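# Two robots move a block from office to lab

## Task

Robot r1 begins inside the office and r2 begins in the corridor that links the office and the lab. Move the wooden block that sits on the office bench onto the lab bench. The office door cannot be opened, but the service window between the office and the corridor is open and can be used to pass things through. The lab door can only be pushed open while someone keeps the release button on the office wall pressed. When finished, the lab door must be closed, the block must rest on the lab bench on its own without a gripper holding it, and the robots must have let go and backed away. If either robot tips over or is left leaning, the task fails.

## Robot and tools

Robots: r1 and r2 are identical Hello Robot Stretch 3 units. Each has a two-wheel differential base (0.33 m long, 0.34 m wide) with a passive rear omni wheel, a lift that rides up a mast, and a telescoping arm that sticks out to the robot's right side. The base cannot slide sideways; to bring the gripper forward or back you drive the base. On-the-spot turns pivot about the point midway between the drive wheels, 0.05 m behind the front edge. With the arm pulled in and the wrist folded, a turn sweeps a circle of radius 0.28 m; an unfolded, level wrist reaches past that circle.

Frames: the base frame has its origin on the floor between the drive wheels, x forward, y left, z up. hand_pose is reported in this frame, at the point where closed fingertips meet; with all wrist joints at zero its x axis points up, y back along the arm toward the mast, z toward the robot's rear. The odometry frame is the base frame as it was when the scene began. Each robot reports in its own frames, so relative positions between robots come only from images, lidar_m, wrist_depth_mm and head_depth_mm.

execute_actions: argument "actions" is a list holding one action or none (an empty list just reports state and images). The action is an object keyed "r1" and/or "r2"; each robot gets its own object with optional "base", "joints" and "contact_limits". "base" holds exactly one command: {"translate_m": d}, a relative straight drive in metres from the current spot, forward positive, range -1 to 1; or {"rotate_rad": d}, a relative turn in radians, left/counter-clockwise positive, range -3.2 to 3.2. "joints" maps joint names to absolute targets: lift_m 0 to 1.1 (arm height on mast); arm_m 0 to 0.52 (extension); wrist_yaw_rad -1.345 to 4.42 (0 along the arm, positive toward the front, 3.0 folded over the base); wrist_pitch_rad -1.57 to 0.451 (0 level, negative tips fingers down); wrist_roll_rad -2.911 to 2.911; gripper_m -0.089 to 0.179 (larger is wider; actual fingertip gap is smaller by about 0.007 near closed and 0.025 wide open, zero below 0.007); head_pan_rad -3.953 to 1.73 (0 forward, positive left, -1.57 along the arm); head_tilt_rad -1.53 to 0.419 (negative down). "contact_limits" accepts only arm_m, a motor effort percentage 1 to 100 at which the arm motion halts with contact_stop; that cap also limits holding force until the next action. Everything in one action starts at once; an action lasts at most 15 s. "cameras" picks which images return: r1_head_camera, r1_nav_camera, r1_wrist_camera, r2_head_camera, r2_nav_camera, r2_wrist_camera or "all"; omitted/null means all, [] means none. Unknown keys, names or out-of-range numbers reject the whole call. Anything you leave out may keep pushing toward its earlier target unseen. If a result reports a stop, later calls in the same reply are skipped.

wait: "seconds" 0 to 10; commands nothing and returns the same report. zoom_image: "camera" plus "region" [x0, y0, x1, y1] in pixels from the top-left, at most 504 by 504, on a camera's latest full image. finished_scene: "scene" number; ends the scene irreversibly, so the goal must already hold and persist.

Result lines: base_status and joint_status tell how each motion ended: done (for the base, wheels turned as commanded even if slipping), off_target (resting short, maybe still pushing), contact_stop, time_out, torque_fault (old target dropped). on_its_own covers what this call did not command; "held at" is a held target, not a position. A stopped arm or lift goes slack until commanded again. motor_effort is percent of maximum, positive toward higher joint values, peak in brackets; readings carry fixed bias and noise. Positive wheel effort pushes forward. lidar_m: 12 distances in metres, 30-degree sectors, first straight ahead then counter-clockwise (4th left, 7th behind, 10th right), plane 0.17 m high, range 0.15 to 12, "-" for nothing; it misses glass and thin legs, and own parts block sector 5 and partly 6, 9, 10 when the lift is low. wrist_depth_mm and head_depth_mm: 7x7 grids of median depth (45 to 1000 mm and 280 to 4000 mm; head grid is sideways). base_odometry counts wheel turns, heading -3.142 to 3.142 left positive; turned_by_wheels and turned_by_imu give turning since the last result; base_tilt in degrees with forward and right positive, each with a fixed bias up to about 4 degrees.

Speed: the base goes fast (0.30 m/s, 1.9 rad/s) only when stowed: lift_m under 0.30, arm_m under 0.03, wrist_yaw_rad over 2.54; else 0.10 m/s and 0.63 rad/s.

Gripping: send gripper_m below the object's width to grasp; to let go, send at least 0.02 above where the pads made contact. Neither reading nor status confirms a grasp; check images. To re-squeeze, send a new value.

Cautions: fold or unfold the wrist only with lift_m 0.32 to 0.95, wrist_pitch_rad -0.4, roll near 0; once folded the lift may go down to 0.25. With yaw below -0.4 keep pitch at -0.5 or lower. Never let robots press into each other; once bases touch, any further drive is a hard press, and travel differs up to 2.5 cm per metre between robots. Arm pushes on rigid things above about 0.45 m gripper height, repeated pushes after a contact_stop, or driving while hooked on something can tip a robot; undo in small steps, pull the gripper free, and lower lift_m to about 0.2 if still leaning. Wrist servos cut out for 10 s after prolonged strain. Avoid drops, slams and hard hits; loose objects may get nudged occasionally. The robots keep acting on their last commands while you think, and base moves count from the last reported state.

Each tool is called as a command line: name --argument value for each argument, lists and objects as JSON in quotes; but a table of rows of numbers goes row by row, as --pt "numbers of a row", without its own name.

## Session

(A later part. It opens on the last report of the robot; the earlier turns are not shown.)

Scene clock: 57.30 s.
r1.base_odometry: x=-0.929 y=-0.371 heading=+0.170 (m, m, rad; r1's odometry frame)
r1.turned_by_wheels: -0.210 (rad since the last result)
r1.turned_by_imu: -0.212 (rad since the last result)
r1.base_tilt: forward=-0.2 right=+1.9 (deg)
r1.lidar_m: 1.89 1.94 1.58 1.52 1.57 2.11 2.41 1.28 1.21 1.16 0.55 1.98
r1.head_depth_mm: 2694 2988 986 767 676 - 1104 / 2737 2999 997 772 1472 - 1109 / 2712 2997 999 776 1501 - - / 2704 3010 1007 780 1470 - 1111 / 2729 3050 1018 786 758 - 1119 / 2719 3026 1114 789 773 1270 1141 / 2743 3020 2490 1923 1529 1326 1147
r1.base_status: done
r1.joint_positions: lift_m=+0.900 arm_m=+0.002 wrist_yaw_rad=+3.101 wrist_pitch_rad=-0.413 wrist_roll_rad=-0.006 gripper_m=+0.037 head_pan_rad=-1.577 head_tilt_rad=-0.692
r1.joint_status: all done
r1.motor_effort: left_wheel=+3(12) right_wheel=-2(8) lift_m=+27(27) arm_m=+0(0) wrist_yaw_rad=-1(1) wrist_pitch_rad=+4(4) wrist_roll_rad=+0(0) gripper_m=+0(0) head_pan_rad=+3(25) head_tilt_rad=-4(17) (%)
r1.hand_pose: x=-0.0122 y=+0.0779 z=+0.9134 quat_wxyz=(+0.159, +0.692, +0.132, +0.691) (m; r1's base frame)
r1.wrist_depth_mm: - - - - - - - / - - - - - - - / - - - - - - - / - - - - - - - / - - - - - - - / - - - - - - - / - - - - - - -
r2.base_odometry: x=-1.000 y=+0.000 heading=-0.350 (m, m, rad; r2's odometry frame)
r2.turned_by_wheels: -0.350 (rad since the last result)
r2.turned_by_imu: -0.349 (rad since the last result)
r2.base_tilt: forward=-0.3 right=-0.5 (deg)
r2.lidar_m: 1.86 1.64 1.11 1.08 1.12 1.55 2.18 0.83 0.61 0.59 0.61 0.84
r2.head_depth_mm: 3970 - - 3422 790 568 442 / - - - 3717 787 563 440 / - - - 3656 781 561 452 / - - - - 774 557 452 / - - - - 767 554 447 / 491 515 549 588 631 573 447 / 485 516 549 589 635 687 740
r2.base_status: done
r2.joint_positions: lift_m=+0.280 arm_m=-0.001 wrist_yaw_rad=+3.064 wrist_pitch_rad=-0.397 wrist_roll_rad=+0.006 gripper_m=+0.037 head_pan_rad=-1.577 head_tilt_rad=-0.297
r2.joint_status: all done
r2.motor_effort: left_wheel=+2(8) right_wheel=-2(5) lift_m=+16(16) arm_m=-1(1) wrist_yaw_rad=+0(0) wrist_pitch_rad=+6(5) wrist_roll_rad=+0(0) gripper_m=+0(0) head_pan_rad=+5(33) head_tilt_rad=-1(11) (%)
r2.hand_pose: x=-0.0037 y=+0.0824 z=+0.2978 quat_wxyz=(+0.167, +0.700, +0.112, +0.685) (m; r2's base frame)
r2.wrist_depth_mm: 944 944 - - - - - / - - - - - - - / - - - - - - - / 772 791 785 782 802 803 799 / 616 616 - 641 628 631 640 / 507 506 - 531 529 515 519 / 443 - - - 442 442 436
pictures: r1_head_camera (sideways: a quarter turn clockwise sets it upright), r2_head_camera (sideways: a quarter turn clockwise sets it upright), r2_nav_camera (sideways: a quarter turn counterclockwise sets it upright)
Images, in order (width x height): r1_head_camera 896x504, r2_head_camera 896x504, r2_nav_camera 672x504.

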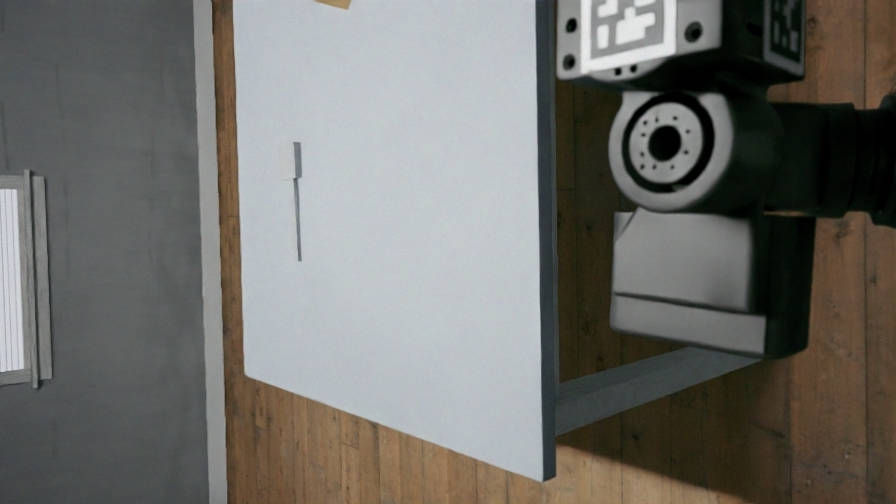

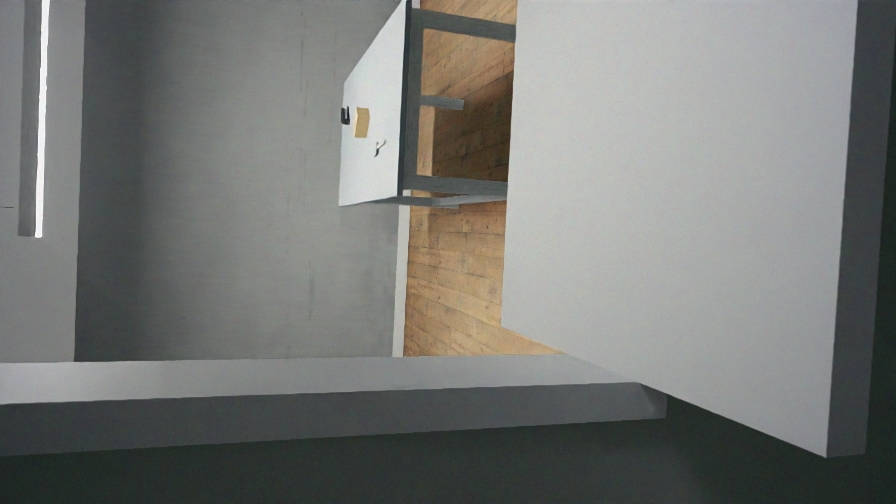

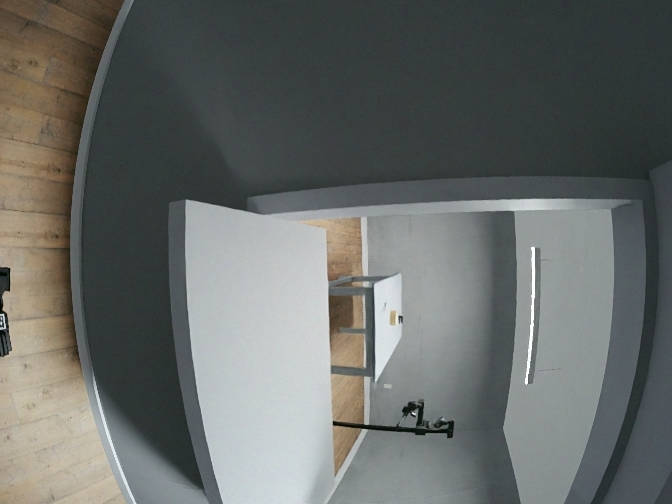

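execute_actions --actions '[{"r1":{"base":{"translate_m":-0.4},"joints":{"wrist_yaw_rad":0,"wrist_pitch_rad":-0.4,"gripper_m":0.15}},"r2":{"base":{"translate_m":0.45}}}]' --cameras '["r1_head_camera","r1_wrist_camera"]'

execute_actions --actions '[{"r1":{"joints":{"wrist_pitch_rad":0,"lift_m":0.85}},"r2":{"joints":{"lift_m":0.9}}}]' --cameras '["r1_head_camera","r1_wrist_camera"]'

Scene clock: 67.37 s.
r1.base_odometry: x=-1.323 y=-0.438 heading=+0.170 (m, m, rad; r1's odometry frame)
r1.turned_by_wheels: +0.000 (rad since the last result)
r1.turned_by_imu: -0.002 (rad since the last result)
r1.base_tilt: forward=-0.1 right=+2.0 (deg)
r1.lidar_m: 2.30 2.20 1.58 1.51 1.55 2.09 2.01 0.93 1.22 1.17 1.21 0.80
r1.head_depth_mm: 2716 2963 985 766 682 - - / 2705 2993 993 771 1457 - - / 2721 3028 960 777 - - - / 2700 3035 928 780 1468 1278 1136 / 2741 3050 1018 785 1478 1317 1139 / 2728 3015 1027 791 1486 1320 1144 / 2724 3013 1034 796 1486 1321 1149
r1.base_status: done
r1.joint_positions: lift_m=+0.900 arm_m=+0.002 wrist_yaw_rad=+0.002 wrist_pitch_rad=-0.413 wrist_roll_rad=-0.006 gripper_m=+0.150 head_pan_rad=-1.577 head_tilt_rad=-0.692
r1.joint_status: all done
r1.motor_effort: left_wheel=+3(5) right_wheel=-2(6) lift_m=+27(27) arm_m=+0(0) wrist_yaw_rad=-2(1) wrist_pitch_rad=+4(2) wrist_roll_rad=+0(0) gripper_m=+0(80) head_pan_rad=+2(3) head_tilt_rad=-5(5) (%)
r1.hand_pose: x=-0.0211 y=-0.3718 z=+0.9134 quat_wxyz=(+0.695, +0.146, -0.689, -0.144) (m; r1's base frame)
r1.wrist_depth_mm: - - - - - - - / 751 763 784 771 878 888 - / 559 568 580 604 647 644 621 / 443 452 461 476 491 494 514 / 370 389 380 390 401 418 416 / - - - - - - - / - - - - - - -
r2.base_odometry: x=-0.577 y=-0.154 heading=-0.350 (m, m, rad; r2's odometry frame)
r2.turned_by_wheels: +0.000 (rad since the last result)
r2.turned_by_imu: +0.001 (rad since the last result)
r2.base_tilt: forward=-0.2 right=-0.5 (deg)
r2.lidar_m: 1.41 1.47 1.20 1.07 1.12 1.54 2.23 0.83 0.61 0.59 0.61 0.84
r2.head_depth_mm: 476 503 535 573 614 662 722 / 477 507 539 575 618 668 727 / 479 508 542 579 621 672 731 / 480 510 543 581 625 675 737 / 483 513 546 585 630 681 742 / 486 516 549 588 635 686 745 / 487 519 553 590 636 688 750
r2.base_status: done
r2.joint_positions: lift_m=+0.280 arm_m=-0.001 wrist_yaw_rad=+3.064 wrist_pitch_rad=-0.397 wrist_roll_rad=+0.006 gripper_m=+0.037 head_pan_rad=-1.577 head_tilt_rad=-0.297
r2.joint_status: not commanded
r2.motor_effort: left_wheel=+2(10) right_wheel=-1(4) lift_m=+16(16) arm_m=-1(1) wrist_yaw_rad=+0(0) wrist_pitch_rad=+6(6) wrist_roll_rad=+0(0) gripper_m=+0(0) head_pan_rad=+5(5) head_tilt_rad=-2(2) (%)
r2.hand_pose: x=-0.0037 y=+0.0824 z=+0.2978 quat_wxyz=(+0.167, +0.700, +0.112, +0.685) (m; r2's base frame)
r2.wrist_depth_mm: 959 959 - - - - - / - - - - - - - / - - - - - - - / 787 779 787 792 796 790 804 / 610 619 - 653 624 619 628 / 508 512 - 532 524 517 518 / 446 - - - 439 442 435
pictures: r1_head_camera (sideways: a quarter turn clockwise sets it upright), r1_wrist_camera
Images, in order (width x height): r1_head_camera 896x504, r1_wrist_camera 644x364.

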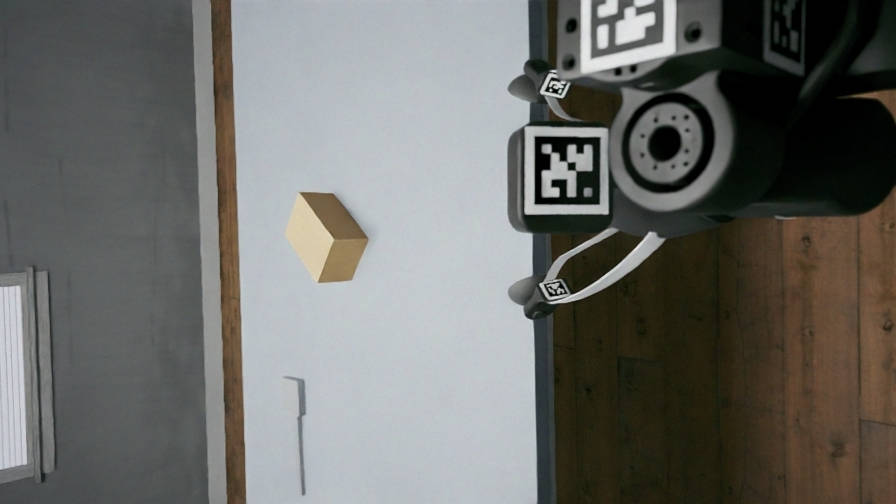

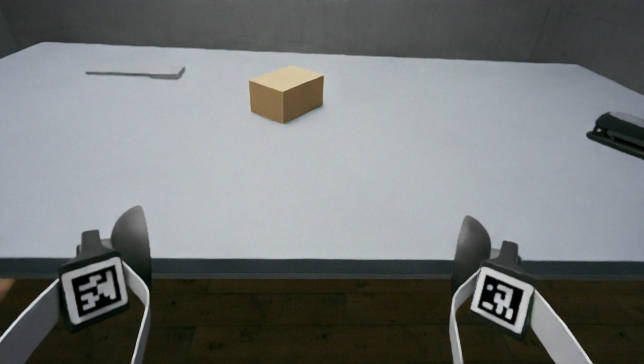

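Scene clock: 73.83 s.
r1.base_odometry: x=-1.323 y=-0.438 heading=+0.170 (m, m, rad; r1's odometry frame)
r1.turned_by_wheels: +0.000 (rad since the last result)
r1.turned_by_imu: +0.001 (rad since the last result)
r1.base_tilt: forward=-0.1 right=+1.9 (deg)
r1.lidar_m: 2.29 2.19 1.58 1.51 1.55 2.10 2.01 0.93 1.22 1.17 1.21 0.80
r1.head_depth_mm: 2736 3013 984 765 1449 - - / 2700 3041 990 798 1438 - - / 2731 3006 960 778 - - - / 2746 3024 926 783 1471 1308 1137 / 2725 3018 1015 810 1481 1312 1136 / 2727 3053 1024 790 1483 1318 1141 / 2727 3035 1030 796 1489 1327 1151
r1.base_status: not commanded
r1.joint_positions: lift_m=+0.850 arm_m=+0.002 wrist_yaw_rad=+0.002 wrist_pitch_rad=-0.022 wrist_roll_rad=-0.006 gripper_m=+0.150 head_pan_rad=-1.577 head_tilt_rad=-0.692
r1.joint_status: all done
r1.motor_effort: left_wheel=+3(3) right_wheel=-3(2) lift_m=+18(24) arm_m=-1(0) wrist_yaw_rad=+0(1) wrist_pitch_rad=+7(8) wrist_roll_rad=+0(0) gripper_m=+0(1) head_pan_rad=+2(3) head_tilt_rad=-4(5) (%)
r1.hand_pose: x=-0.0210 y=-0.4025 z=+0.9591 quat_wxyz=(+0.710, +0.009, -0.704, -0.008) (m; r1's base frame)
r1.wrist_depth_mm: - - - - - - - / - - - - - - - / - - - - - - - / - - - - - - - / 651 716 629 667 722 809 792 / 509 468 493 507 519 - 549 / 365 379 394 398 401 394 422
r2.base_odometry: x=-0.577 y=-0.154 heading=-0.350 (m, m, rad; r2's odometry frame)
r2.turned_by_wheels: +0.000 (rad since the last result)
r2.turned_by_imu: +0.001 (rad since the last result)
r2.base_tilt: forward=-0.3 right=-0.5 (deg)
r2.lidar_m: 1.41 1.47 1.20 1.08 1.12 1.54 2.24 0.83 0.61 0.59 0.61 0.84
r2.head_depth_mm: 475 503 536 572 616 664 720 / 476 507 539 576 620 668 727 / 479 508 542 582 622 673 731 / 481 510 544 582 626 677 736 / 483 513 548 586 631 676 742 / 486 516 550 589 633 686 745 / 487 518 553 591 637 690 750
r2.base_status: not commanded
r2.joint_positions: lift_m=+0.900 arm_m=-0.001 wrist_yaw_rad=+3.064 wrist_pitch_rad=-0.397 wrist_roll_rad=+0.006 gripper_m=+0.037 head_pan_rad=-1.577 head_tilt_rad=-0.297
r2.joint_status: all done
r2.motor_effort: left_wheel=+2(2) right_wheel=-2(2) lift_m=+35(36) arm_m=-1(1) wrist_yaw_rad=+0(0) wrist_pitch_rad=+6(5) wrist_roll_rad=+0(1) gripper_m=+0(1) head_pan_rad=+4(5) head_tilt_rad=-1(1) (%)
r2.hand_pose: x=-0.0037 y=+0.0823 z=+0.9169 quat_wxyz=(+0.167, +0.700, +0.112, +0.685) (m; r2's base frame)
r2.wrist_depth_mm: 928 968 - - - - - / - - - - - - - / - - - - - - - / - - - - - - - / - - - - - - - / - - - - - - - / - - - - - - -
pictures: r1_head_camera (sideways: a quarter turn clockwise sets it upright), r1_wrist_camera
Images, in order (width x height): r1_head_camera 896x504, r1_wrist_camera 644x364.

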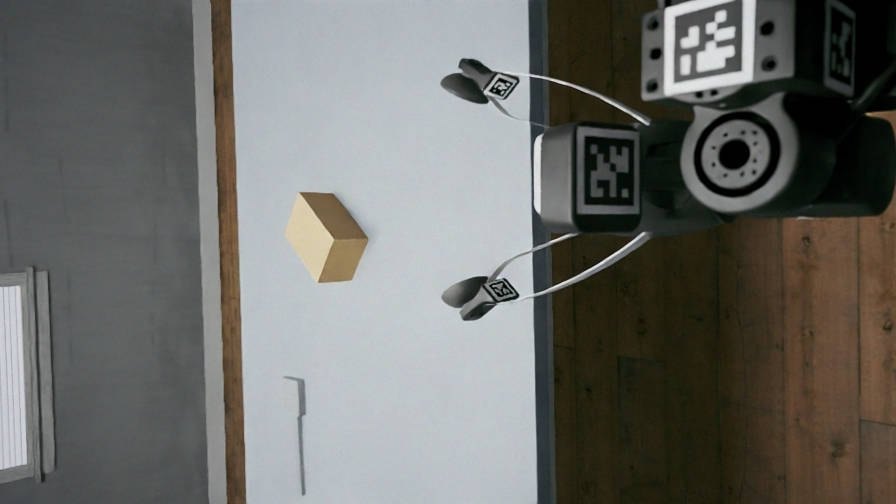

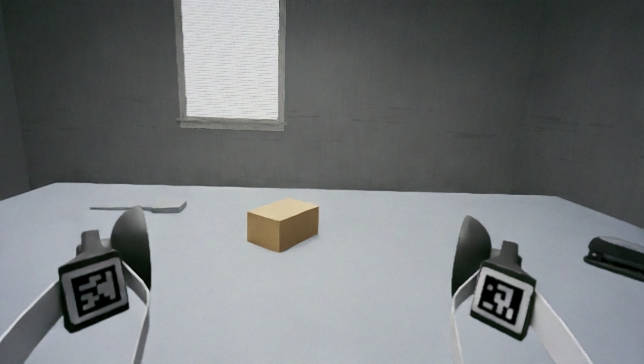

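execute_actions --actions '[{"r1":{"base":{"translate_m":0.135},"joints":{"lift_m":0.93,"wrist_pitch_rad":-0.5,"wrist_yaw_rad":-0.6,"arm_m":0.38}},"r2":{"joints":{"lift_m":1.05}}}]' --cameras '["r1_head_camera","r1_wrist_camera"]'

Scene clock: 86.10 s.
r1.base_odometry: x=-1.190 y=-0.416 heading=+0.170 (m, m, rad; r1's odometry frame)
r1.turned_by_wheels: +0.000 (rad since the last result)
r1.turned_by_imu: +0.002 (rad since the last result)
r1.base_tilt: forward=-0.1 right=+2.0 (deg)
r1.lidar_m: 2.16 2.20 1.58 1.51 1.56 2.10 2.15 1.05 1.22 1.17 0.70 0.72
r1.head_depth_mm: 2724 2955 - 765 1456 1293 1125 / 2703 - 917 770 1458 1301 1127 / 2715 - 891 777 1462 1306 1131 / 2723 3030 1004 780 1470 1308 1136 / 2712 3022 1016 785 1479 1312 1138 / 2713 3021 1021 791 1483 1326 1147 / 2706 3040 1032 795 1489 1328 1148
r1.base_status: done
r1.joint_positions: lift_m=+0.930 arm_m=+0.380 wrist_yaw_rad=-0.599 wrist_pitch_rad=-0.511 wrist_roll_rad=-0.006 gripper_m=+0.150 head_pan_rad=-1.577 head_tilt_rad=-0.692
r1.joint_status: all done
r1.motor_effort: left_wheel=+2(9) right_wheel=-3(3) lift_m=+27(28) arm_m=+3(6) wrist_yaw_rad=-1(1) wrist_pitch_rad=+3(7) wrist_roll_rad=+0(0) gripper_m=+0(0) head_pan_rad=+2(2) head_tilt_rad=-4(4) (%)
r1.hand_pose: x=-0.1409 y=-0.6993 z=+0.9221 quat_wxyz=(+0.603, -0.030, -0.704, -0.373) (m; r1's base frame)
r1.wrist_depth_mm: - - - - - - - / - - 672 685 712 740 - / 507 515 530 547 565 571 549 / 423 411 371 446 456 472 481 / 362 301 355 380 389 409 403 / 321 312 322 329 337 - 353 / 276 286 289 294 297 296 310
r2.base_odometry: x=-0.577 y=-0.154 heading=-0.350 (m, m, rad; r2's odometry frame)
r2.turned_by_wheels: +0.000 (rad since the last result)
r2.turned_by_imu: +0.001 (rad since the last result)
r2.base_tilt: forward=-0.3 right=-0.5 (deg)
r2.lidar_m: 1.41 1.47 1.20 1.08 1.12 1.54 2.23 0.83 0.61 0.59 0.61 0.84
r2.head_depth_mm: 475 503 536 569 - - 726 / 477 508 540 575 - - - / 479 509 543 578 - - - / 482 511 543 583 615 - - / 482 513 548 585 620 - - / 485 516 551 591 628 - - / 487 519 553 591 637 677 -
r2.base_status: not commanded
r2.joint_positions: lift_m=+1.050 arm_m=-0.001 wrist_yaw_rad=+3.064 wrist_pitch_rad=-0.398 wrist_roll_rad=+0.006 gripper_m=+0.037 head_pan_rad=-1.577 head_tilt_rad=-0.297
r2.joint_status: all done
r2.motor_effort: left_wheel=+2(2) right_wheel=-1(2) lift_m=+35(32) arm_m=-1(1) wrist_yaw_rad=+0(0) wrist_pitch_rad=+6(6) wrist_roll_rad=+0(0) gripper_m=+0(1) head_pan_rad=+4(4) head_tilt_rad=-2(0) (%)
r2.hand_pose: x=-0.0037 y=+0.0823 z=+1.0668 quat_wxyz=(+0.167, +0.700, +0.112, +0.685) (m; r2's base frame)
r2.wrist_depth_mm: 955 958 - - - - - / - - - - - - - / - - - - - - - / - - - - - - - / - - - - - - - / - - - - - - - / - - - - - - -
pictures: r1_head_camera (sideways: a quarter turn clockwise sets it upright), r1_wrist_camera
Images, in order (width x height): r1_head_camera 896x504, r1_wrist_camera 644x364.

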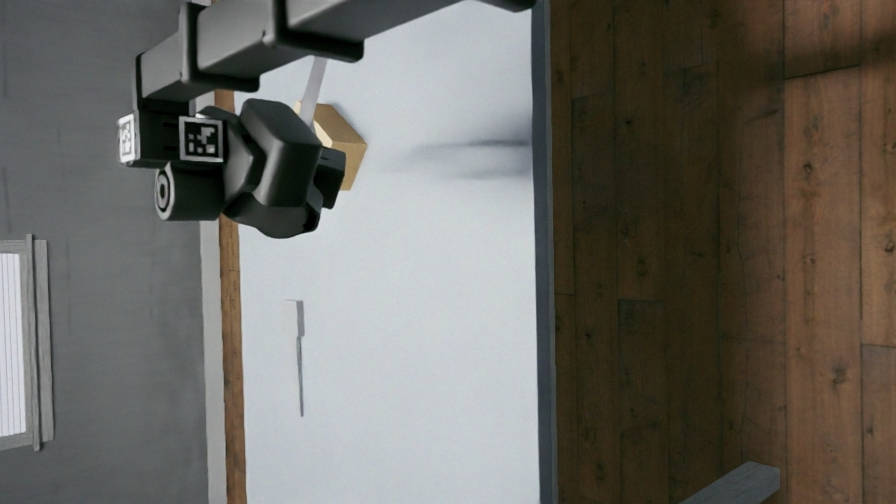

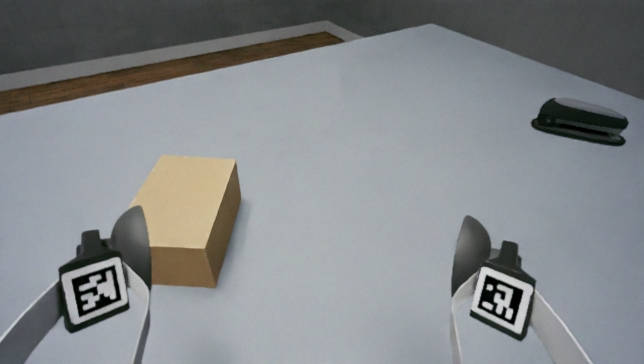

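execute_actions --actions '[{"r1":{"base":{"translate_m":0.07},"joints":{"arm_m":0.5}}}]' --cameras '["r1_head_camera","r1_wrist_camera"]'

Scene clock: 91.27 s.
r1.base_odometry: x=-1.121 y=-0.404 heading=+0.170 (m, m, rad; r1's odometry frame)
r1.turned_by_wheels: +0.000 (rad since the last result)
r1.turned_by_imu: +0.001 (rad since the last result)
r1.base_tilt: forward=-0.1 right=+2.0 (deg)
r1.lidar_m: 2.09 2.14 1.58 1.51 1.56 2.10 2.22 1.11 1.22 1.16 0.65 2.19
r1.head_depth_mm: 2716 2937 - 755 1452 1291 1126 / 2691 - 900 771 1453 1302 1126 / 2679 - 980 775 1460 1305 1134 / 2709 3023 1005 780 1469 1310 1134 / 2716 3017 1018 786 1475 1315 1139 / 2736 3054 1025 787 1493 1318 1145 / 2739 3010 1032 796 1453 1174 1148
r1.base_status: done
r1.joint_positions: lift_m=+0.930 arm_m=+0.500 wrist_yaw_rad=-0.599 wrist_pitch_rad=-0.511 wrist_roll_rad=-0.006 gripper_m=+0.150 head_pan_rad=-1.577 head_tilt_rad=-0.692
r1.joint_status: all done
r1.motor_effort: left_wheel=+2(8) right_wheel=-2(6) lift_m=+27(27) arm_m=+3(8) wrist_yaw_rad=+0(0) wrist_pitch_rad=+3(3) wrist_roll_rad=+0(0) gripper_m=+0(1) head_pan_rad=+3(2) head_tilt_rad=-5(5) (%)
r1.hand_pose: x=-0.1409 y=-0.8193 z=+0.9221 quat_wxyz=(+0.603, -0.030, -0.704, -0.373) (m; r1's base frame)
r1.wrist_depth_mm: - - - - - - - / - - - 706 717 751 763 / - 515 536 541 557 576 590 / 421 429 434 446 453 471 480 / 361 371 370 302 390 404 397 / 322 316 324 263 339 - 350 / 277 284 283 264 295 295 306
r2.base_odometry: x=-0.577 y=-0.154 heading=-0.350 (m, m, rad; r2's odometry frame)
r2.turned_by_wheels: +0.000 (rad since the last result)
r2.turned_by_imu: +0.001 (rad since the last result)
r2.base_tilt: forward=-0.3 right=-0.5 (deg)
r2.lidar_m: 1.41 1.47 1.20 1.08 1.12 1.54 2.24 0.83 0.61 0.59 0.61 0.84
r2.head_depth_mm: 475 503 535 570 - - 724 / 478 507 538 573 - - - / 480 509 541 578 - - - / 481 510 544 580 612 - - / 484 514 547 585 622 - - / 486 516 549 588 626 - - / 488 517 552 593 636 676 -
r2.base_status: not commanded
r2.joint_positions: lift_m=+1.050 arm_m=-0.001 wrist_yaw_rad=+3.064 wrist_pitch_rad=-0.398 wrist_roll_rad=+0.006 gripper_m=+0.037 head_pan_rad=-1.577 head_tilt_rad=-0.297
r2.joint_status: not commanded
r2.motor_effort: left_wheel=+2(2) right_wheel=-1(1) lift_m=+34(34) arm_m=-1(1) wrist_yaw_rad=+0(0) wrist_pitch_rad=+7(5) wrist_roll_rad=+0(0) gripper_m=+0(0) head_pan_rad=+5(5) head_tilt_rad=-2(2) (%)
r2.hand_pose: x=-0.0037 y=+0.0823 z=+1.0668 quat_wxyz=(+0.167, +0.700, +0.112, +0.685) (m; r2's base frame)
r2.wrist_depth_mm: 948 980 - - - - - / - - - - - - - / - - - - - - - / - - - - - - - / - - - - - - - / - - - - - - - / - - - - - - -
pictures: r1_head_camera (sideways: a quarter turn clockwise sets it upright), r1_wrist_camera
Images, in order (width x height): r1_head_camera 896x504, r1_wrist_camera 644x364.

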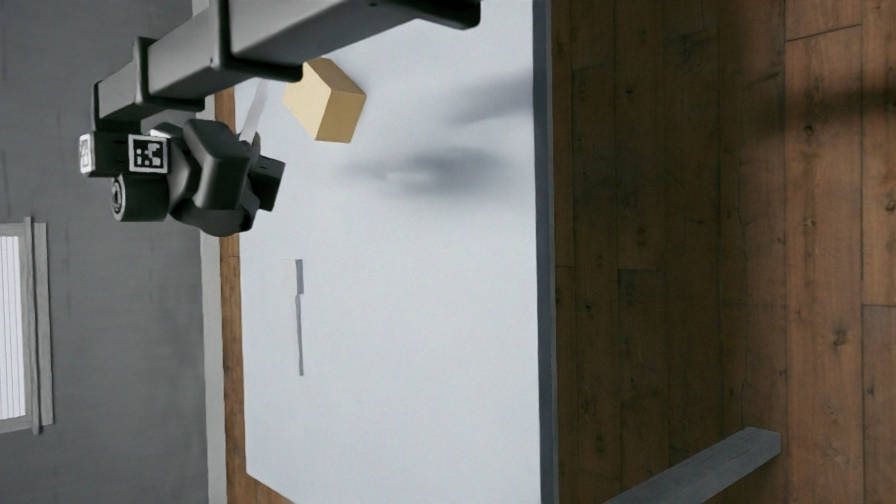

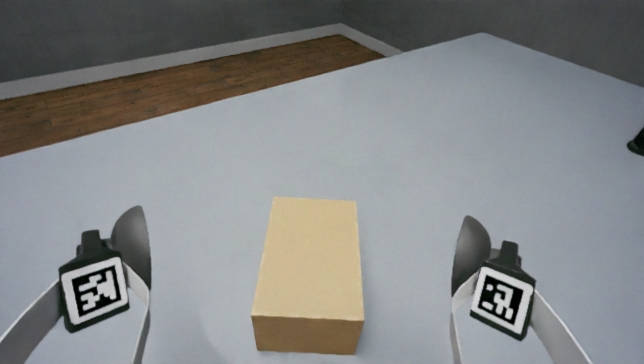

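execute_actions --actions '[{"r1":{"joints":{"lift_m":0.86}}}]' --cameras '["r1_wrist_camera"]'

Scene clock: 94.33 s.
r1.base_odometry: x=-1.121 y=-0.404 heading=+0.170 (m, m, rad; r1's odometry frame)
r1.turned_by_wheels: +0.000 (rad since the last result)
r1.turned_by_imu: +0.000 (rad since the last result)
r1.base_tilt: forward=-0.2 right=+1.9 (deg)
r1.lidar_m: 2.09 2.14 1.58 1.52 1.56 2.11 2.22 1.11 1.22 1.16 0.65 2.18
r1.head_depth_mm: 2709 2965 1064 - 1445 1288 1121 / 2721 2956 898 769 1462 1299 1126 / 2718 2945 921 774 1465 1300 1131 / 2728 3037 1007 781 1475 1308 1138 / 2705 3032 1015 786 1472 1317 1138 / 2726 3017 1024 789 1482 1317 1147 / 2716 3010 1032 794 1455 1176 1153
r1.base_status: not commanded
r1.joint_positions: lift_m=+0.860 arm_m=+0.500 wrist_yaw_rad=-0.599 wrist_pitch_rad=-0.511 wrist_roll_rad=-0.006 gripper_m=+0.150 head_pan_rad=-1.577 head_tilt_rad=-0.692
r1.joint_status: all done
r1.motor_effort: left_wheel=+2(2) right_wheel=-2(3) lift_m=+18(24) arm_m=+3(3) wrist_yaw_rad=-1(1) wrist_pitch_rad=+4(4) wrist_roll_rad=+0(0) gripper_m=-1(1) head_pan_rad=+2(3) head_tilt_rad=-4(4) (%)
r1.hand_pose: x=-0.1409 y=-0.8193 z=+0.8525 quat_wxyz=(+0.603, -0.030, -0.704, -0.373) (m; r1's base frame)
r1.wrist_depth_mm: - - - - 751 765 - / - 498 503 517 541 560 577 / 384 388 400 408 424 433 450 / 319 325 329 248 345 356 362 / 276 284 274 210 292 308 307 / - 240 241 215 253 - 264 / 210 217 220 222 226 224 235
r2.base_odometry: x=-0.577 y=-0.154 heading=-0.350 (m, m, rad; r2's odometry frame)
r2.turned_by_wheels: +0.000 (rad since the last result)
r2.turned_by_imu: +0.001 (rad since the last result)
r2.base_tilt: forward=-0.3 right=-0.5 (deg)
r2.lidar_m: 1.41 1.46 1.20 1.08 1.12 1.55 2.24 0.83 0.61 0.59 0.61 0.84
r2.head_depth_mm: 476 505 537 569 - - 722 / 477 506 538 574 - - - / 480 509 543 579 - - - / 481 511 545 581 613 - - / 485 514 545 585 619 - - / 486 516 550 588 629 - - / 487 517 552 594 634 674 -
r2.base_status: not commanded
r2.joint_positions: lift_m=+1.050 arm_m=-0.001 wrist_yaw_rad=+3.064 wrist_pitch_rad=-0.398 wrist_roll_rad=+0.006 gripper_m=+0.037 head_pan_rad=-1.577 head_tilt_rad=-0.297
r2.joint_status: not commanded
r2.motor_effort: left_wheel=+2(2) right_wheel=-2(2) lift_m=+35(34) arm_m=-1(1) wrist_yaw_rad=+0(0) wrist_pitch_rad=+6(6) wrist_roll_rad=+0(0) gripper_m=+0(0) head_pan_rad=+5(5) head_tilt_rad=-1(3) (%)
r2.hand_pose: x=-0.0037 y=+0.0823 z=+1.0668 quat_wxyz=(+0.167, +0.700, +0.112, +0.685) (m; r2's base frame)
r2.wrist_depth_mm: 934 966 - - - - - / - - - - - - - / - - - - - - - / - - - - - - - / - - - - - - - / - - - - - - - / - - - - - - -
pictures: r1_wrist_camera
Images, in order (width x height): r1_wrist_camera 644x364.

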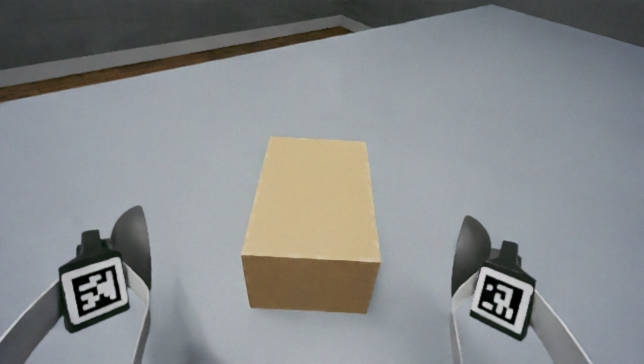

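execute_actions --actions '[{"r1":{"base":{"translate_m":-0.045},"joints":{"arm_m":0.46,"wrist_pitch_rad":-0.3,"lift_m":0.79}}}]' --cameras '["r1_wrist_camera"]'

execute_actions --actions '[{"r1":{"joints":{"arm_m":0.52}}}]' --cameras '["r1_wrist_camera"]'

Scene clock: 100.20 s.
r1.base_odometry: x=-1.165 y=-0.411 heading=+0.171 (m, m, rad; r1's odometry frame)
r1.turned_by_wheels: +0.000 (rad since the last result)
r1.turned_by_imu: +0.001 (rad since the last result)
r1.base_tilt: forward=-0.2 right=+1.9 (deg)
r1.lidar_m: 2.14 2.19 1.58 1.52 1.56 2.10 2.18 1.07 1.21 1.16 0.68 2.23
r1.head_depth_mm: 2713 3000 988 791 - - 1114 / 2713 3009 - 759 1454 1300 1129 / 2725 3026 - 764 1466 1305 1132 / 2722 3021 1010 780 1470 1314 1133 / 2728 3035 1020 786 1477 1314 1142 / 2714 3044 1022 789 1479 1320 1147 / 2729 3023 1032 795 1489 1294 1148
r1.base_status: done
r1.joint_positions: lift_m=+0.790 arm_m=+0.460 wrist_yaw_rad=-0.592 wrist_pitch_rad=-0.268 wrist_roll_rad=+0.019 gripper_m=+0.150 head_pan_rad=-1.577 head_tilt_rad=-0.692
r1.joint_status: all done
r1.motor_effort: left_wheel=+7(9) right_wheel=-9(12) lift_m=+13(17) arm_m=-3(4) wrist_yaw_rad=-7(6) wrist_pitch_rad=-10(10) wrist_roll_rad=-10(11) gripper_m=-3(3) head_pan_rad=+2(3) head_tilt_rad=-4(4) (%)
r1.hand_pose: x=-0.1559 y=-0.8049 z=+0.8381 quat_wxyz=(+0.636, -0.117, -0.704, -0.294) (m; r1's base frame)
r1.wrist_depth_mm: - - - - - - - / - - - - - - - / - - 560 554 568 575 592 / 379 381 258 377 399 410 414 / 308 217 198 289 306 315 312 / - 174 174 238 247 - 255 / 198 192 188 208 209 205 213
r2.base_odometry: x=-0.577 y=-0.154 heading=-0.350 (m, m, rad; r2's odometry frame)
r2.turned_by_wheels: +0.000 (rad since the last result)
r2.turned_by_imu: +0.001 (rad since the last result)
r2.base_tilt: forward=-0.3 right=-0.5 (deg)
r2.lidar_m: 1.41 1.46 1.20 1.08 1.12 1.54 2.23 0.83 0.61 0.59 0.61 0.84
r2.head_depth_mm: 474 503 535 567 - - 726 / 477 506 538 576 - - - / 480 509 540 579 - - - / 481 509 543 583 612 - - / 483 513 548 584 619 - - / 485 516 549 588 627 - - / 489 517 552 593 637 677 -
r2.base_status: not commanded
r2.joint_positions: lift_m=+1.050 arm_m=-0.001 wrist_yaw_rad=+3.064 wrist_pitch_rad=-0.398 wrist_roll_rad=+0.006 gripper_m=+0.037 head_pan_rad=-1.577 head_tilt_rad=-0.297
r2.joint_status: not commanded
r2.motor_effort: left_wheel=+3(2) right_wheel=-2(2) lift_m=+35(35) arm_m=+0(0) wrist_yaw_rad=+0(0) wrist_pitch_rad=+6(6) wrist_roll_rad=-1(1) gripper_m=+0(0) head_pan_rad=+4(5) head_tilt_rad=-1(2) (%)
r2.hand_pose: x=-0.0037 y=+0.0823 z=+1.0668 quat_wxyz=(+0.167, +0.700, +0.112, +0.685) (m; r2's base frame)
r2.wrist_depth_mm: 945 954 - - - - - / - - - - - - - / - - - - - - - / - - - - - - - / - - - - - - - / - - - - - - - / - - - - - - -
pictures: r1_wrist_camera
Images, in order (width x height): r1_wrist_camera 644x364.

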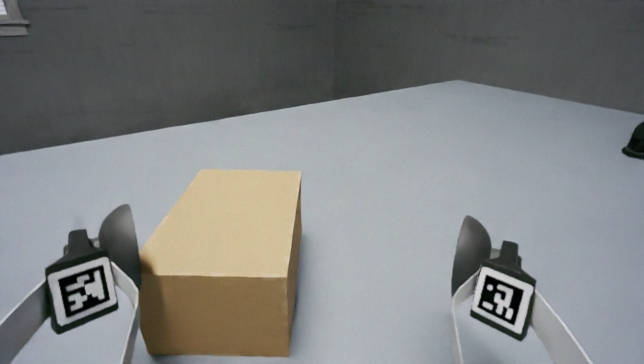

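Scene clock: 101.80 s.
r1.base_odometry: x=-1.165 y=-0.411 heading=+0.170 (m, m, rad; r1's odometry frame)
r1.turned_by_wheels: +0.000 (rad since the last result)
r1.turned_by_imu: +0.000 (rad since the last result)
r1.base_tilt: forward=-0.2 right=+1.9 (deg)
r1.lidar_m: 2.14 2.18 1.58 1.51 1.56 2.10 2.17 1.07 1.22 1.17 0.68 2.23
r1.head_depth_mm: 2690 2971 985 792 - 1262 1113 / 2733 3006 920 750 1458 1302 1127 / 2707 2997 - 775 1463 1300 1129 / 2738 3039 1008 782 1477 1309 1136 / 2712 3039 1014 785 1475 1318 1140 / 2732 3039 1021 791 1485 1319 1144 / 2734 3015 1031 796 1493 1296 1148
r1.base_status: not commanded
r1.joint_positions: lift_m=+0.790 arm_m=+0.520 wrist_yaw_rad=-0.598 wrist_pitch_rad=-0.264 wrist_roll_rad=+0.019 gripper_m=+0.150 head_pan_rad=-1.577 head_tilt_rad=-0.692
r1.joint_status: all done
r1.motor_effort: left_wheel=+5(8) right_wheel=-6(9) lift_m=+14(14) arm_m=+4(9) wrist_yaw_rad=-1(6) wrist_pitch_rad=-11(12) wrist_roll_rad=-11(11) gripper_m=-1(3) head_pan_rad=+2(2) head_tilt_rad=-4(5) (%)
r1.hand_pose: x=-0.1572 y=-0.8637 z=+0.8390 quat_wxyz=(+0.636, -0.120, -0.703, -0.295) (m; r1's base frame)
r1.wrist_depth_mm: - - - - - - - / - - - - - - - / - - - 570 587 596 607 / 384 385 392 400 402 410 414 / 298 299 201 203 309 321 317 / - 168 164 170 240 - 255 / 199 197 138 167 211 205 214
r2.base_odometry: x=-0.577 y=-0.154 heading=-0.350 (m, m, rad; r2's odometry frame)
r2.turned_by_wheels: +0.000 (rad since the last result)
r2.turned_by_imu: +0.000 (rad since the last result)
r2.base_tilt: forward=-0.3 right=-0.5 (deg)
r2.lidar_m: 1.41 1.46 1.20 1.07 1.12 1.54 2.24 0.83 0.61 0.59 0.61 0.84
r2.head_depth_mm: 475 504 537 568 - - 722 / 476 505 537 576 - - - / 478 508 542 578 - - - / 481 511 545 584 614 - - / 484 513 549 585 621 - - / 485 516 550 587 628 - - / 488 518 553 589 636 676 -
r2.base_status: not commanded
r2.joint_positions: lift_m=+1.050 arm_m=-0.001 wrist_yaw_rad=+3.064 wrist_pitch_rad=-0.398 wrist_roll_rad=+0.006 gripper_m=+0.037 head_pan_rad=-1.577 head_tilt_rad=-0.297
r2.joint_status: not commanded
r2.motor_effort: left_wheel=+2(2) right_wheel=-2(2) lift_m=+35(34) arm_m=-1(0) wrist_yaw_rad=-1(0) wrist_pitch_rad=+5(6) wrist_roll_rad=+0(0) gripper_m=+0(0) head_pan_rad=+5(4) head_tilt_rad=-3(2) (%)
r2.hand_pose: x=-0.0037 y=+0.0823 z=+1.0668 quat_wxyz=(+0.167, +0.700, +0.112, +0.685) (m; r2's base frame)
r2.wrist_depth_mm: 917 954 - - - - - / - - - - - - - / - - - - - - - / - - - - - - - / - - - - - - - / - - - - - - - / - - - - - - -
pictures: r1_wrist_camera
Images, in order (width x height): r1_wrist_camera 644x364.

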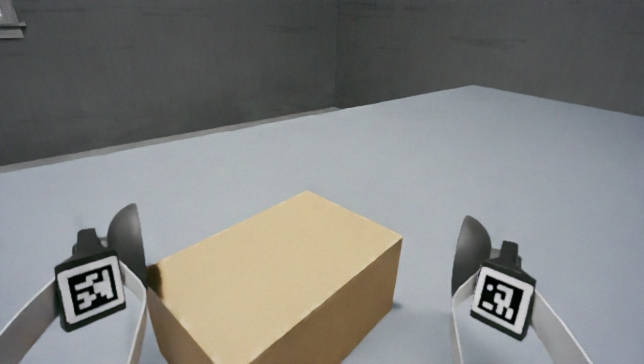

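execute_actions --actions '[{"r1":{"joints":{"lift_m":0.9}}}]' --cameras '[]'

execute_actions --actions '[{"r1":{"joints":{"arm_m":0.2,"wrist_yaw_rad":0,"wrist_pitch_rad":-0.3}}}]' --cameras '["r1_wrist_camera","r1_head_camera"]'

Scene clock: 107.23 s.
r1.base_odometry: x=-1.165 y=-0.411 heading=+0.170 (m, m, rad; r1's odometry frame)
r1.turned_by_wheels: +0.000 (rad since the last result)
r1.turned_by_imu: +0.000 (rad since the last result)
r1.base_tilt: forward=-0.2 right=+1.9 (deg)
r1.lidar_m: 2.14 2.18 1.58 1.51 1.56 2.10 2.17 1.07 1.22 1.17 0.69 2.24
r1.head_depth_mm: 2695 2956 - 766 1453 1291 1124 / 2720 - 915 770 1459 1300 1125 / 2718 - 940 778 1460 1308 1125 / 2713 3028 1004 780 1472 1312 1137 / 2725 2999 1017 786 1483 1315 1139 / 2732 3022 1025 790 1483 1320 1145 / 2732 3036 1029 795 1464 1295 1147
r1.base_status: not commanded
r1.joint_positions: lift_m=+0.900 arm_m=+0.520 wrist_yaw_rad=-0.599 wrist_pitch_rad=-0.313 wrist_roll_rad=-0.001 gripper_m=+0.150 head_pan_rad=-1.577 head_tilt_rad=-0.692
r1.joint_status: all done
r1.motor_effort: left_wheel=+3(5) right_wheel=-2(4) lift_m=+27(29) arm_m=+3(4) wrist_yaw_rad=-1(1) wrist_pitch_rad=+4(11) wrist_roll_rad=-2(11) gripper_m=+0(1) head_pan_rad=+3(3) head_tilt_rad=-5(5) (%)
r1.hand_pose: x=-0.1547 y=-0.8598 z=+0.9367 quat_wxyz=(+0.636, -0.100, -0.699, -0.312) (m; r1's base frame)
r1.wrist_depth_mm: - - - - - - - / - - - - - - - / - - - - 828 833 - / - - 561 571 593 610 615 / 428 449 446 453 469 487 487 / 363 350 367 374 380 - 395 / 298 311 255 249 321 318 333
r2.base_odometry: x=-0.577 y=-0.154 heading=-0.350 (m, m, rad; r2's odometry frame)
r2.turned_by_wheels: +0.000 (rad since the last result)
r2.turned_by_imu: +0.001 (rad since the last result)
r2.base_tilt: forward=-0.3 right=-0.5 (deg)
r2.lidar_m: 1.41 1.46 1.20 1.08 1.12 1.54 2.23 0.83 0.61 0.59 0.61 0.84
r2.head_depth_mm: 474 502 536 569 - - 726 / 478 505 539 576 - - - / 480 508 542 579 - - - / 481 509 544 580 611 - - / 484 514 547 585 619 - - / 485 515 551 589 627 - - / 487 519 552 592 634 676 -
r2.base_status: not commanded
r2.joint_positions: lift_m=+1.050 arm_m=-0.001 wrist_yaw_rad=+3.064 wrist_pitch_rad=-0.398 wrist_roll_rad=+0.006 gripper_m=+0.037 head_pan_rad=-1.577 head_tilt_rad=-0.297
r2.joint_status: not commanded
r2.motor_effort: left_wheel=+2(2) right_wheel=-2(2) lift_m=+35(35) arm_m=+0(1) wrist_yaw_rad=+0(0) wrist_pitch_rad=+6(6) wrist_roll_rad=+0(0) gripper_m=+0(0) head_pan_rad=+5(5) head_tilt_rad=-2(1) (%)
r2.hand_pose: x=-0.0037 y=+0.0823 z=+1.0668 quat_wxyz=(+0.167, +0.700, +0.112, +0.685) (m; r2's base frame)
r2.wrist_depth_mm: 958 942 - - - - - / - - - - - - - / - - - - - - - / - - - - - - - / - - - - - - - / - - - - - - - / - - - - - - -
pictures: none
No camera images: the call's "cameras" was empty. Leave "cameras" out to get every camera's image.

Scene clock: 110.80 s.
r1.base_odometry: x=-1.165 y=-0.411 heading=+0.170 (m, m, rad; r1's odometry frame)
r1.turned_by_wheels: +0.000 (rad since the last result)
r1.turned_by_imu: +0.000 (rad since the last result)
r1.base_tilt: forward=-0.2 right=+1.9 (deg)
r1.lidar_m: 2.14 2.18 1.58 1.51 1.56 2.11 2.17 1.07 1.21 1.17 0.68 2.24
r1.head_depth_mm: 2704 2986 1076 - 1451 1295 1122 / 2717 3001 - - 1457 1301 1128 / 2708 3045 1094 - 1463 1304 1136 / 2711 3032 1049 757 1469 1310 1135 / 2724 3030 1015 786 1473 1313 1142 / 2735 3035 1024 792 1491 1324 1141 / 2725 3022 1031 795 1494 1297 1146
r1.base_status: not commanded
r1.joint_positions: lift_m=+0.900 arm_m=+0.200 wrist_yaw_rad=+0.000 wrist_pitch_rad=-0.314 wrist_roll_rad=-0.003 gripper_m=+0.150 head_pan_rad=-1.577 head_tilt_rad=-0.692
r1.joint_status: all done
r1.motor_effort: left_wheel=+3(3) right_wheel=-2(2) lift_m=+27(27) arm_m=-3(2) wrist_yaw_rad=+0(1) wrist_pitch_rad=+4(3) wrist_roll_rad=-1(2) gripper_m=+0(1) head_pan_rad=+2(3) head_tilt_rad=-4(5) (%)
r1.hand_pose: x=-0.0216 y=-0.5817 z=+0.9365 quat_wxyz=(+0.700, +0.111, -0.697, -0.111) (m; r1's base frame)
r1.wrist_depth_mm: - - - - - - - / - - - - - - - / 745 726 764 777 809 853 869 / 539 553 563 569 484 604 625 / 429 451 444 449 461 485 483 / 364 352 368 375 380 - 394 / 300 310 314 321 323 317 338
r2.base_odometry: x=-0.577 y=-0.154 heading=-0.350 (m, m, rad; r2's odometry frame)
r2.turned_by_wheels: +0.000 (rad since the last result)
r2.turned_by_imu: +0.001 (rad since the last result)
r2.base_tilt: forward=-0.3 right=-0.5 (deg)
r2.lidar_m: 1.41 1.47 1.20 1.07 1.12 1.55 2.23 0.83 0.61 0.59 0.61 0.84
r2.head_depth_mm: 475 504 535 570 - - 723 / 475 507 540 576 - - - / 480 509 541 581 - - - / 482 511 545 582 613 - - / 484 514 548 585 620 - - / 486 516 548 589 630 - - / 487 519 552 593 635 675 -
r2.base_status: not commanded
r2.joint_positions: lift_m=+1.050 arm_m=-0.001 wrist_yaw_rad=+3.064 wrist_pitch_rad=-0.398 wrist_roll_rad=+0.006 gripper_m=+0.037 head_pan_rad=-1.577 head_tilt_rad=-0.297
r2.joint_status: not commanded
r2.motor_effort: left_wheel=+2(2) right_wheel=-2(2) lift_m=+35(35) arm_m=+0(1) wrist_yaw_rad=+0(0) wrist_pitch_rad=+6(6) wrist_roll_rad=+0(0) gripper_m=+0(0) head_pan_rad=+5(5) head_tilt_rad=-2(2) (%)
r2.hand_pose: x=-0.0037 y=+0.0823 z=+1.0668 quat_wxyz=(+0.167, +0.700, +0.112, +0.685) (m; r2's base frame)
r2.wrist_depth_mm: 932 956 - - - - - / - - - - - - - / - - - - - - - / - - - - - - - / - - - - - - - / - - - - - - - / - - - - - - -
pictures: r1_head_camera (sideways: a quarter turn clockwise sets it upright), r1_wrist_camera
Images, in order (width x height): r1_head_camera 896x504, r1_wrist_camera 644x364.

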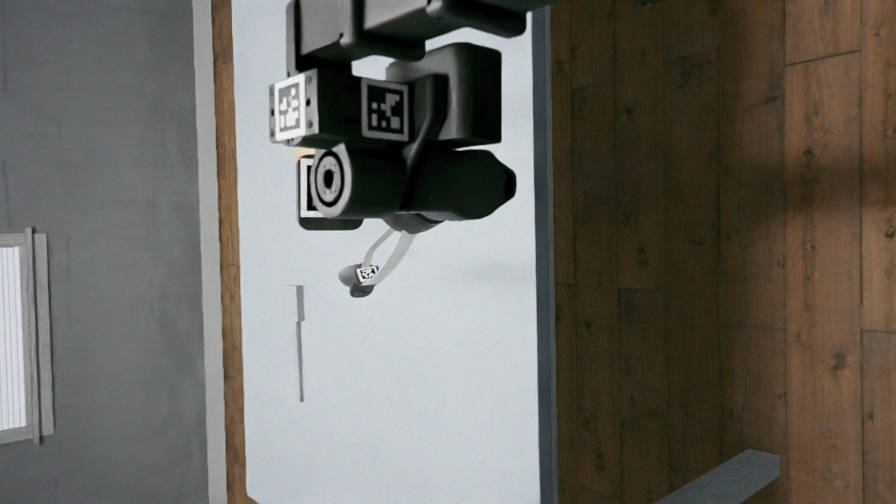

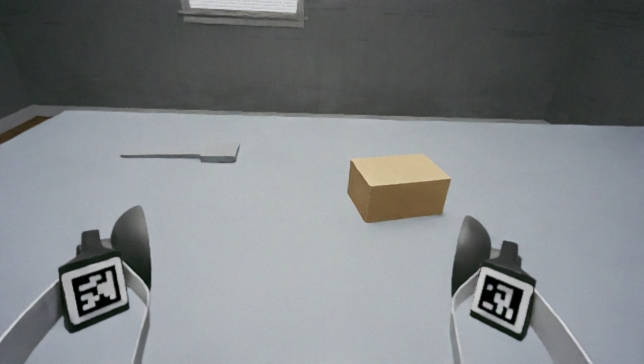

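execute_actions --actions '[{"r1":{"base":{"rotate_rad":0.2},"joints":{"arm_m":0.1,"gripper_m":0.179}}}]' --cameras '[]'

execute_actions --actions '[{"r1":{"base":{"translate_m":-0.31},"joints":{"wrist_pitch_rad":-0.1,"lift_m":0.8}}}]' --cameras '["r1_wrist_camera","r1_head_camera"]'

Scene clock: 119.40 s.
r1.base_odometry: x=-1.165 y=-0.411 heading=+0.370 (m, m, rad; r1's odometry frame)
r1.turned_by_wheels: +0.200 (rad since the last result)
r1.turned_by_imu: +0.203 (rad since the last result)
r1.base_tilt: forward=-0.2 right=+1.9 (deg)
r1.lidar_m: 2.14 1.85 1.52 1.51 1.68 2.18 2.17 1.07 1.17 1.17 0.68 2.15
r1.head_depth_mm: 2619 2899 985 - - 1276 1127 / 2681 2951 996 - - 1298 1129 / 2720 3034 1001 - - 1300 1131 / 2767 3079 1008 793 1473 1314 1134 / 2841 3136 1015 762 1511 1313 1141 / 2883 3186 1022 792 1523 1265 1144 / 2981 3286 2501 793 971 1324 1149
r1.base_status: done
r1.joint_positions: lift_m=+0.900 arm_m=+0.100 wrist_yaw_rad=+0.000 wrist_pitch_rad=-0.314 wrist_roll_rad=-0.003 gripper_m=+0.179 head_pan_rad=-1.577 head_tilt_rad=-0.692
r1.joint_status: all done
r1.motor_effort: left_wheel=-3(8) right_wheel=+3(8) lift_m=+27(27) arm_m=-3(3) wrist_yaw_rad=+0(0) wrist_pitch_rad=+4(4) wrist_roll_rad=-1(1) gripper_m=+0(83) head_pan_rad=+2(2) head_tilt_rad=-4(5) (%)
r1.hand_pose: x=-0.0215 y=-0.4817 z=+0.9365 quat_wxyz=(+0.700, +0.111, -0.697, -0.111) (m; r1's base frame)
r1.wrist_depth_mm: - - - - - - - / - - - - - - - / - 885 759 764 799 839 - / - 547 557 579 579 535 625 / 447 440 448 460 460 494 486 / - 363 368 378 376 387 400 / 298 308 316 319 324 326 336
r2.base_odometry: x=-0.577 y=-0.154 heading=-0.350 (m, m, rad; r2's odometry frame)
r2.turned_by_wheels: +0.000 (rad since the last result)
r2.turned_by_imu: +0.001 (rad since the last result)
r2.base_tilt: forward=-0.3 right=-0.5 (deg)
r2.lidar_m: 1.41 1.47 1.20 1.08 1.12 1.54 2.24 0.83 0.61 0.59 0.61 0.84
r2.head_depth_mm: 474 502 537 569 - - 724 / 476 505 537 575 - - - / 478 510 542 580 - - - / 481 510 544 582 613 - - / 484 512 547 586 621 - - / 486 515 549 587 628 - - / 487 520 553 590 637 673 -
r2.base_status: not commanded
r2.joint_positions: lift_m=+1.050 arm_m=-0.001 wrist_yaw_rad=+3.064 wrist_pitch_rad=-0.398 wrist_roll_rad=+0.006 gripper_m=+0.037 head_pan_rad=-1.577 head_tilt_rad=-0.297
r2.joint_status: not commanded
r2.motor_effort: left_wheel=+2(2) right_wheel=-1(1) lift_m=+35(35) arm_m=-1(1) wrist_yaw_rad=+0(0) wrist_pitch_rad=+6(6) wrist_roll_rad=+0(0) gripper_m=+0(0) head_pan_rad=+4(4) head_tilt_rad=-2(1) (%)
r2.hand_pose: x=-0.0037 y=+0.0823 z=+1.0668 quat_wxyz=(+0.167, +0.700, +0.112, +0.685) (m; r2's base frame)
r2.wrist_depth_mm: 946 955 - - - - - / - - - - - - - / - - - - - - - / - - - - - - - / - - - - - - - / - - - - - - - / - - - - - - -
pictures: none
No camera images: the call's "cameras" was empty. Leave "cameras" out to get every camera's image.

Scene clock: 124.07 s.
r1.base_odometry: x=-1.454 y=-0.523 heading=+0.370 (m, m, rad; r1's odometry frame)
r1.turned_by_wheels: +0.000 (rad since the last result)
r1.turned_by_imu: -0.001 (rad since the last result)
r1.base_tilt: forward=-0.1 right=+1.9 (deg)
r1.lidar_m: 2.45 1.92 1.58 1.57 1.74 1.88 1.87 0.78 1.12 1.11 1.23 0.88
r1.head_depth_mm: 2589 2834 989 766 671 - 1102 / 2637 2923 992 795 - - 1130 / 2675 2952 960 800 - 1236 1132 / 2747 3019 969 805 1434 1312 1134 / 2768 3068 1016 787 1447 1313 1139 / 2838 3122 1022 792 1450 1319 1145 / 2908 3194 1033 795 1486 1325 1147
r1.base_status: done
r1.joint_positions: lift_m=+0.800 arm_m=+0.100 wrist_yaw_rad=+0.000 wrist_pitch_rad=-0.121 wrist_roll_rad=-0.003 gripper_m=+0.179 head_pan_rad=-1.577 head_tilt_rad=-0.692
r1.joint_status: all done
r1.motor_effort: left_wheel=-3(10) right_wheel=+2(5) lift_m=+18(23) arm_m=-3(3) wrist_yaw_rad=+0(1) wrist_pitch_rad=+7(6) wrist_roll_rad=-2(1) gripper_m=+0(0) head_pan_rad=+3(2) head_tilt_rad=-5(4) (%)
r1.hand_pose: x=-0.0215 y=-0.4968 z=+0.8840 quat_wxyz=(+0.707, +0.043, -0.705, -0.043) (m; r1's base frame)
r1.wrist_depth_mm: - - - - - - - / - - - - - - - / - - - - - - - / 584 596 611 488 652 677 714 / 437 421 425 436 453 491 478 / - 324 328 337 340 347 356 / 250 262 267 271 275 277 284
r2.base_odometry: x=-0.577 y=-0.154 heading=-0.350 (m, m, rad; r2's odometry frame)
r2.turned_by_wheels: +0.000 (rad since the last result)
r2.turned_by_imu: +0.001 (rad since the last result)
r2.base_tilt: forward=-0.3 right=-0.5 (deg)
r2.lidar_m: 1.41 1.46 1.20 1.08 1.12 1.54 2.23 0.83 0.61 0.59 0.61 0.84
r2.head_depth_mm: 474 503 537 568 - - 725 / 477 506 539 575 - - - / 479 507 542 581 - - - / 482 510 545 581 613 - - / 482 513 547 586 621 - - / 486 517 550 587 628 - - / 489 518 554 592 638 675 -
r2.base_status: not commanded
r2.joint_positions: lift_m=+1.050 arm_m=-0.001 wrist_yaw_rad=+3.064 wrist_pitch_rad=-0.398 wrist_roll_rad=+0.006 gripper_m=+0.037 head_pan_rad=-1.577 head_tilt_rad=-0.297
r2.joint_status: not commanded
r2.motor_effort: left_wheel=+2(2) right_wheel=-2(2) lift_m=+35(35) arm_m=-1(1) wrist_yaw_rad=+0(0) wrist_pitch_rad=+6(5) wrist_roll_rad=+0(0) gripper_m=+0(0) head_pan_rad=+5(4) head_tilt_rad=-2(2) (%)
r2.hand_pose: x=-0.0037 y=+0.0823 z=+1.0668 quat_wxyz=(+0.167, +0.700, +0.112, +0.685) (m; r2's base frame)
r2.wrist_depth_mm: 935 962 - - - - - / - - - - - - - / - - - - - - - / - - - - - - - / - - - - - - - / - - - - - - - / - - - - - - -
pictures: r1_head_camera (sideways: a quarter turn clockwise sets it upright), r1_wrist_camera
Images, in order (width x height): r1_head_camera 896x504, r1_wrist_camera 644x364.

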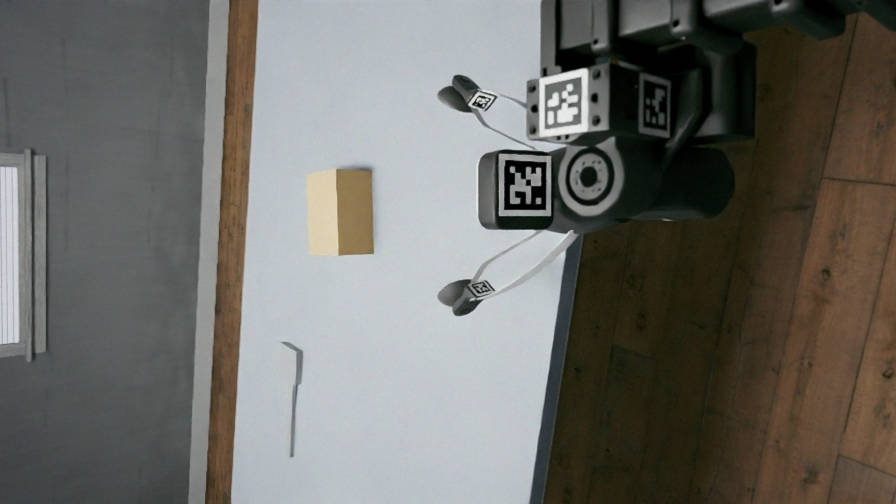

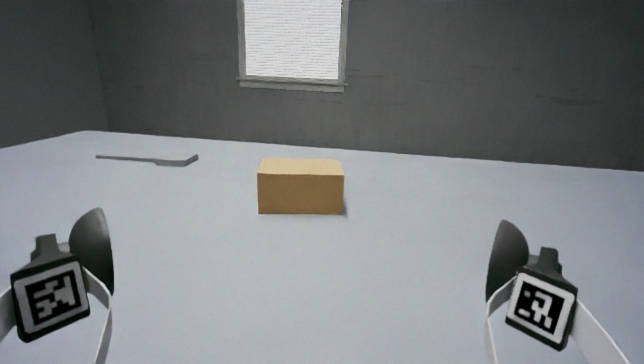

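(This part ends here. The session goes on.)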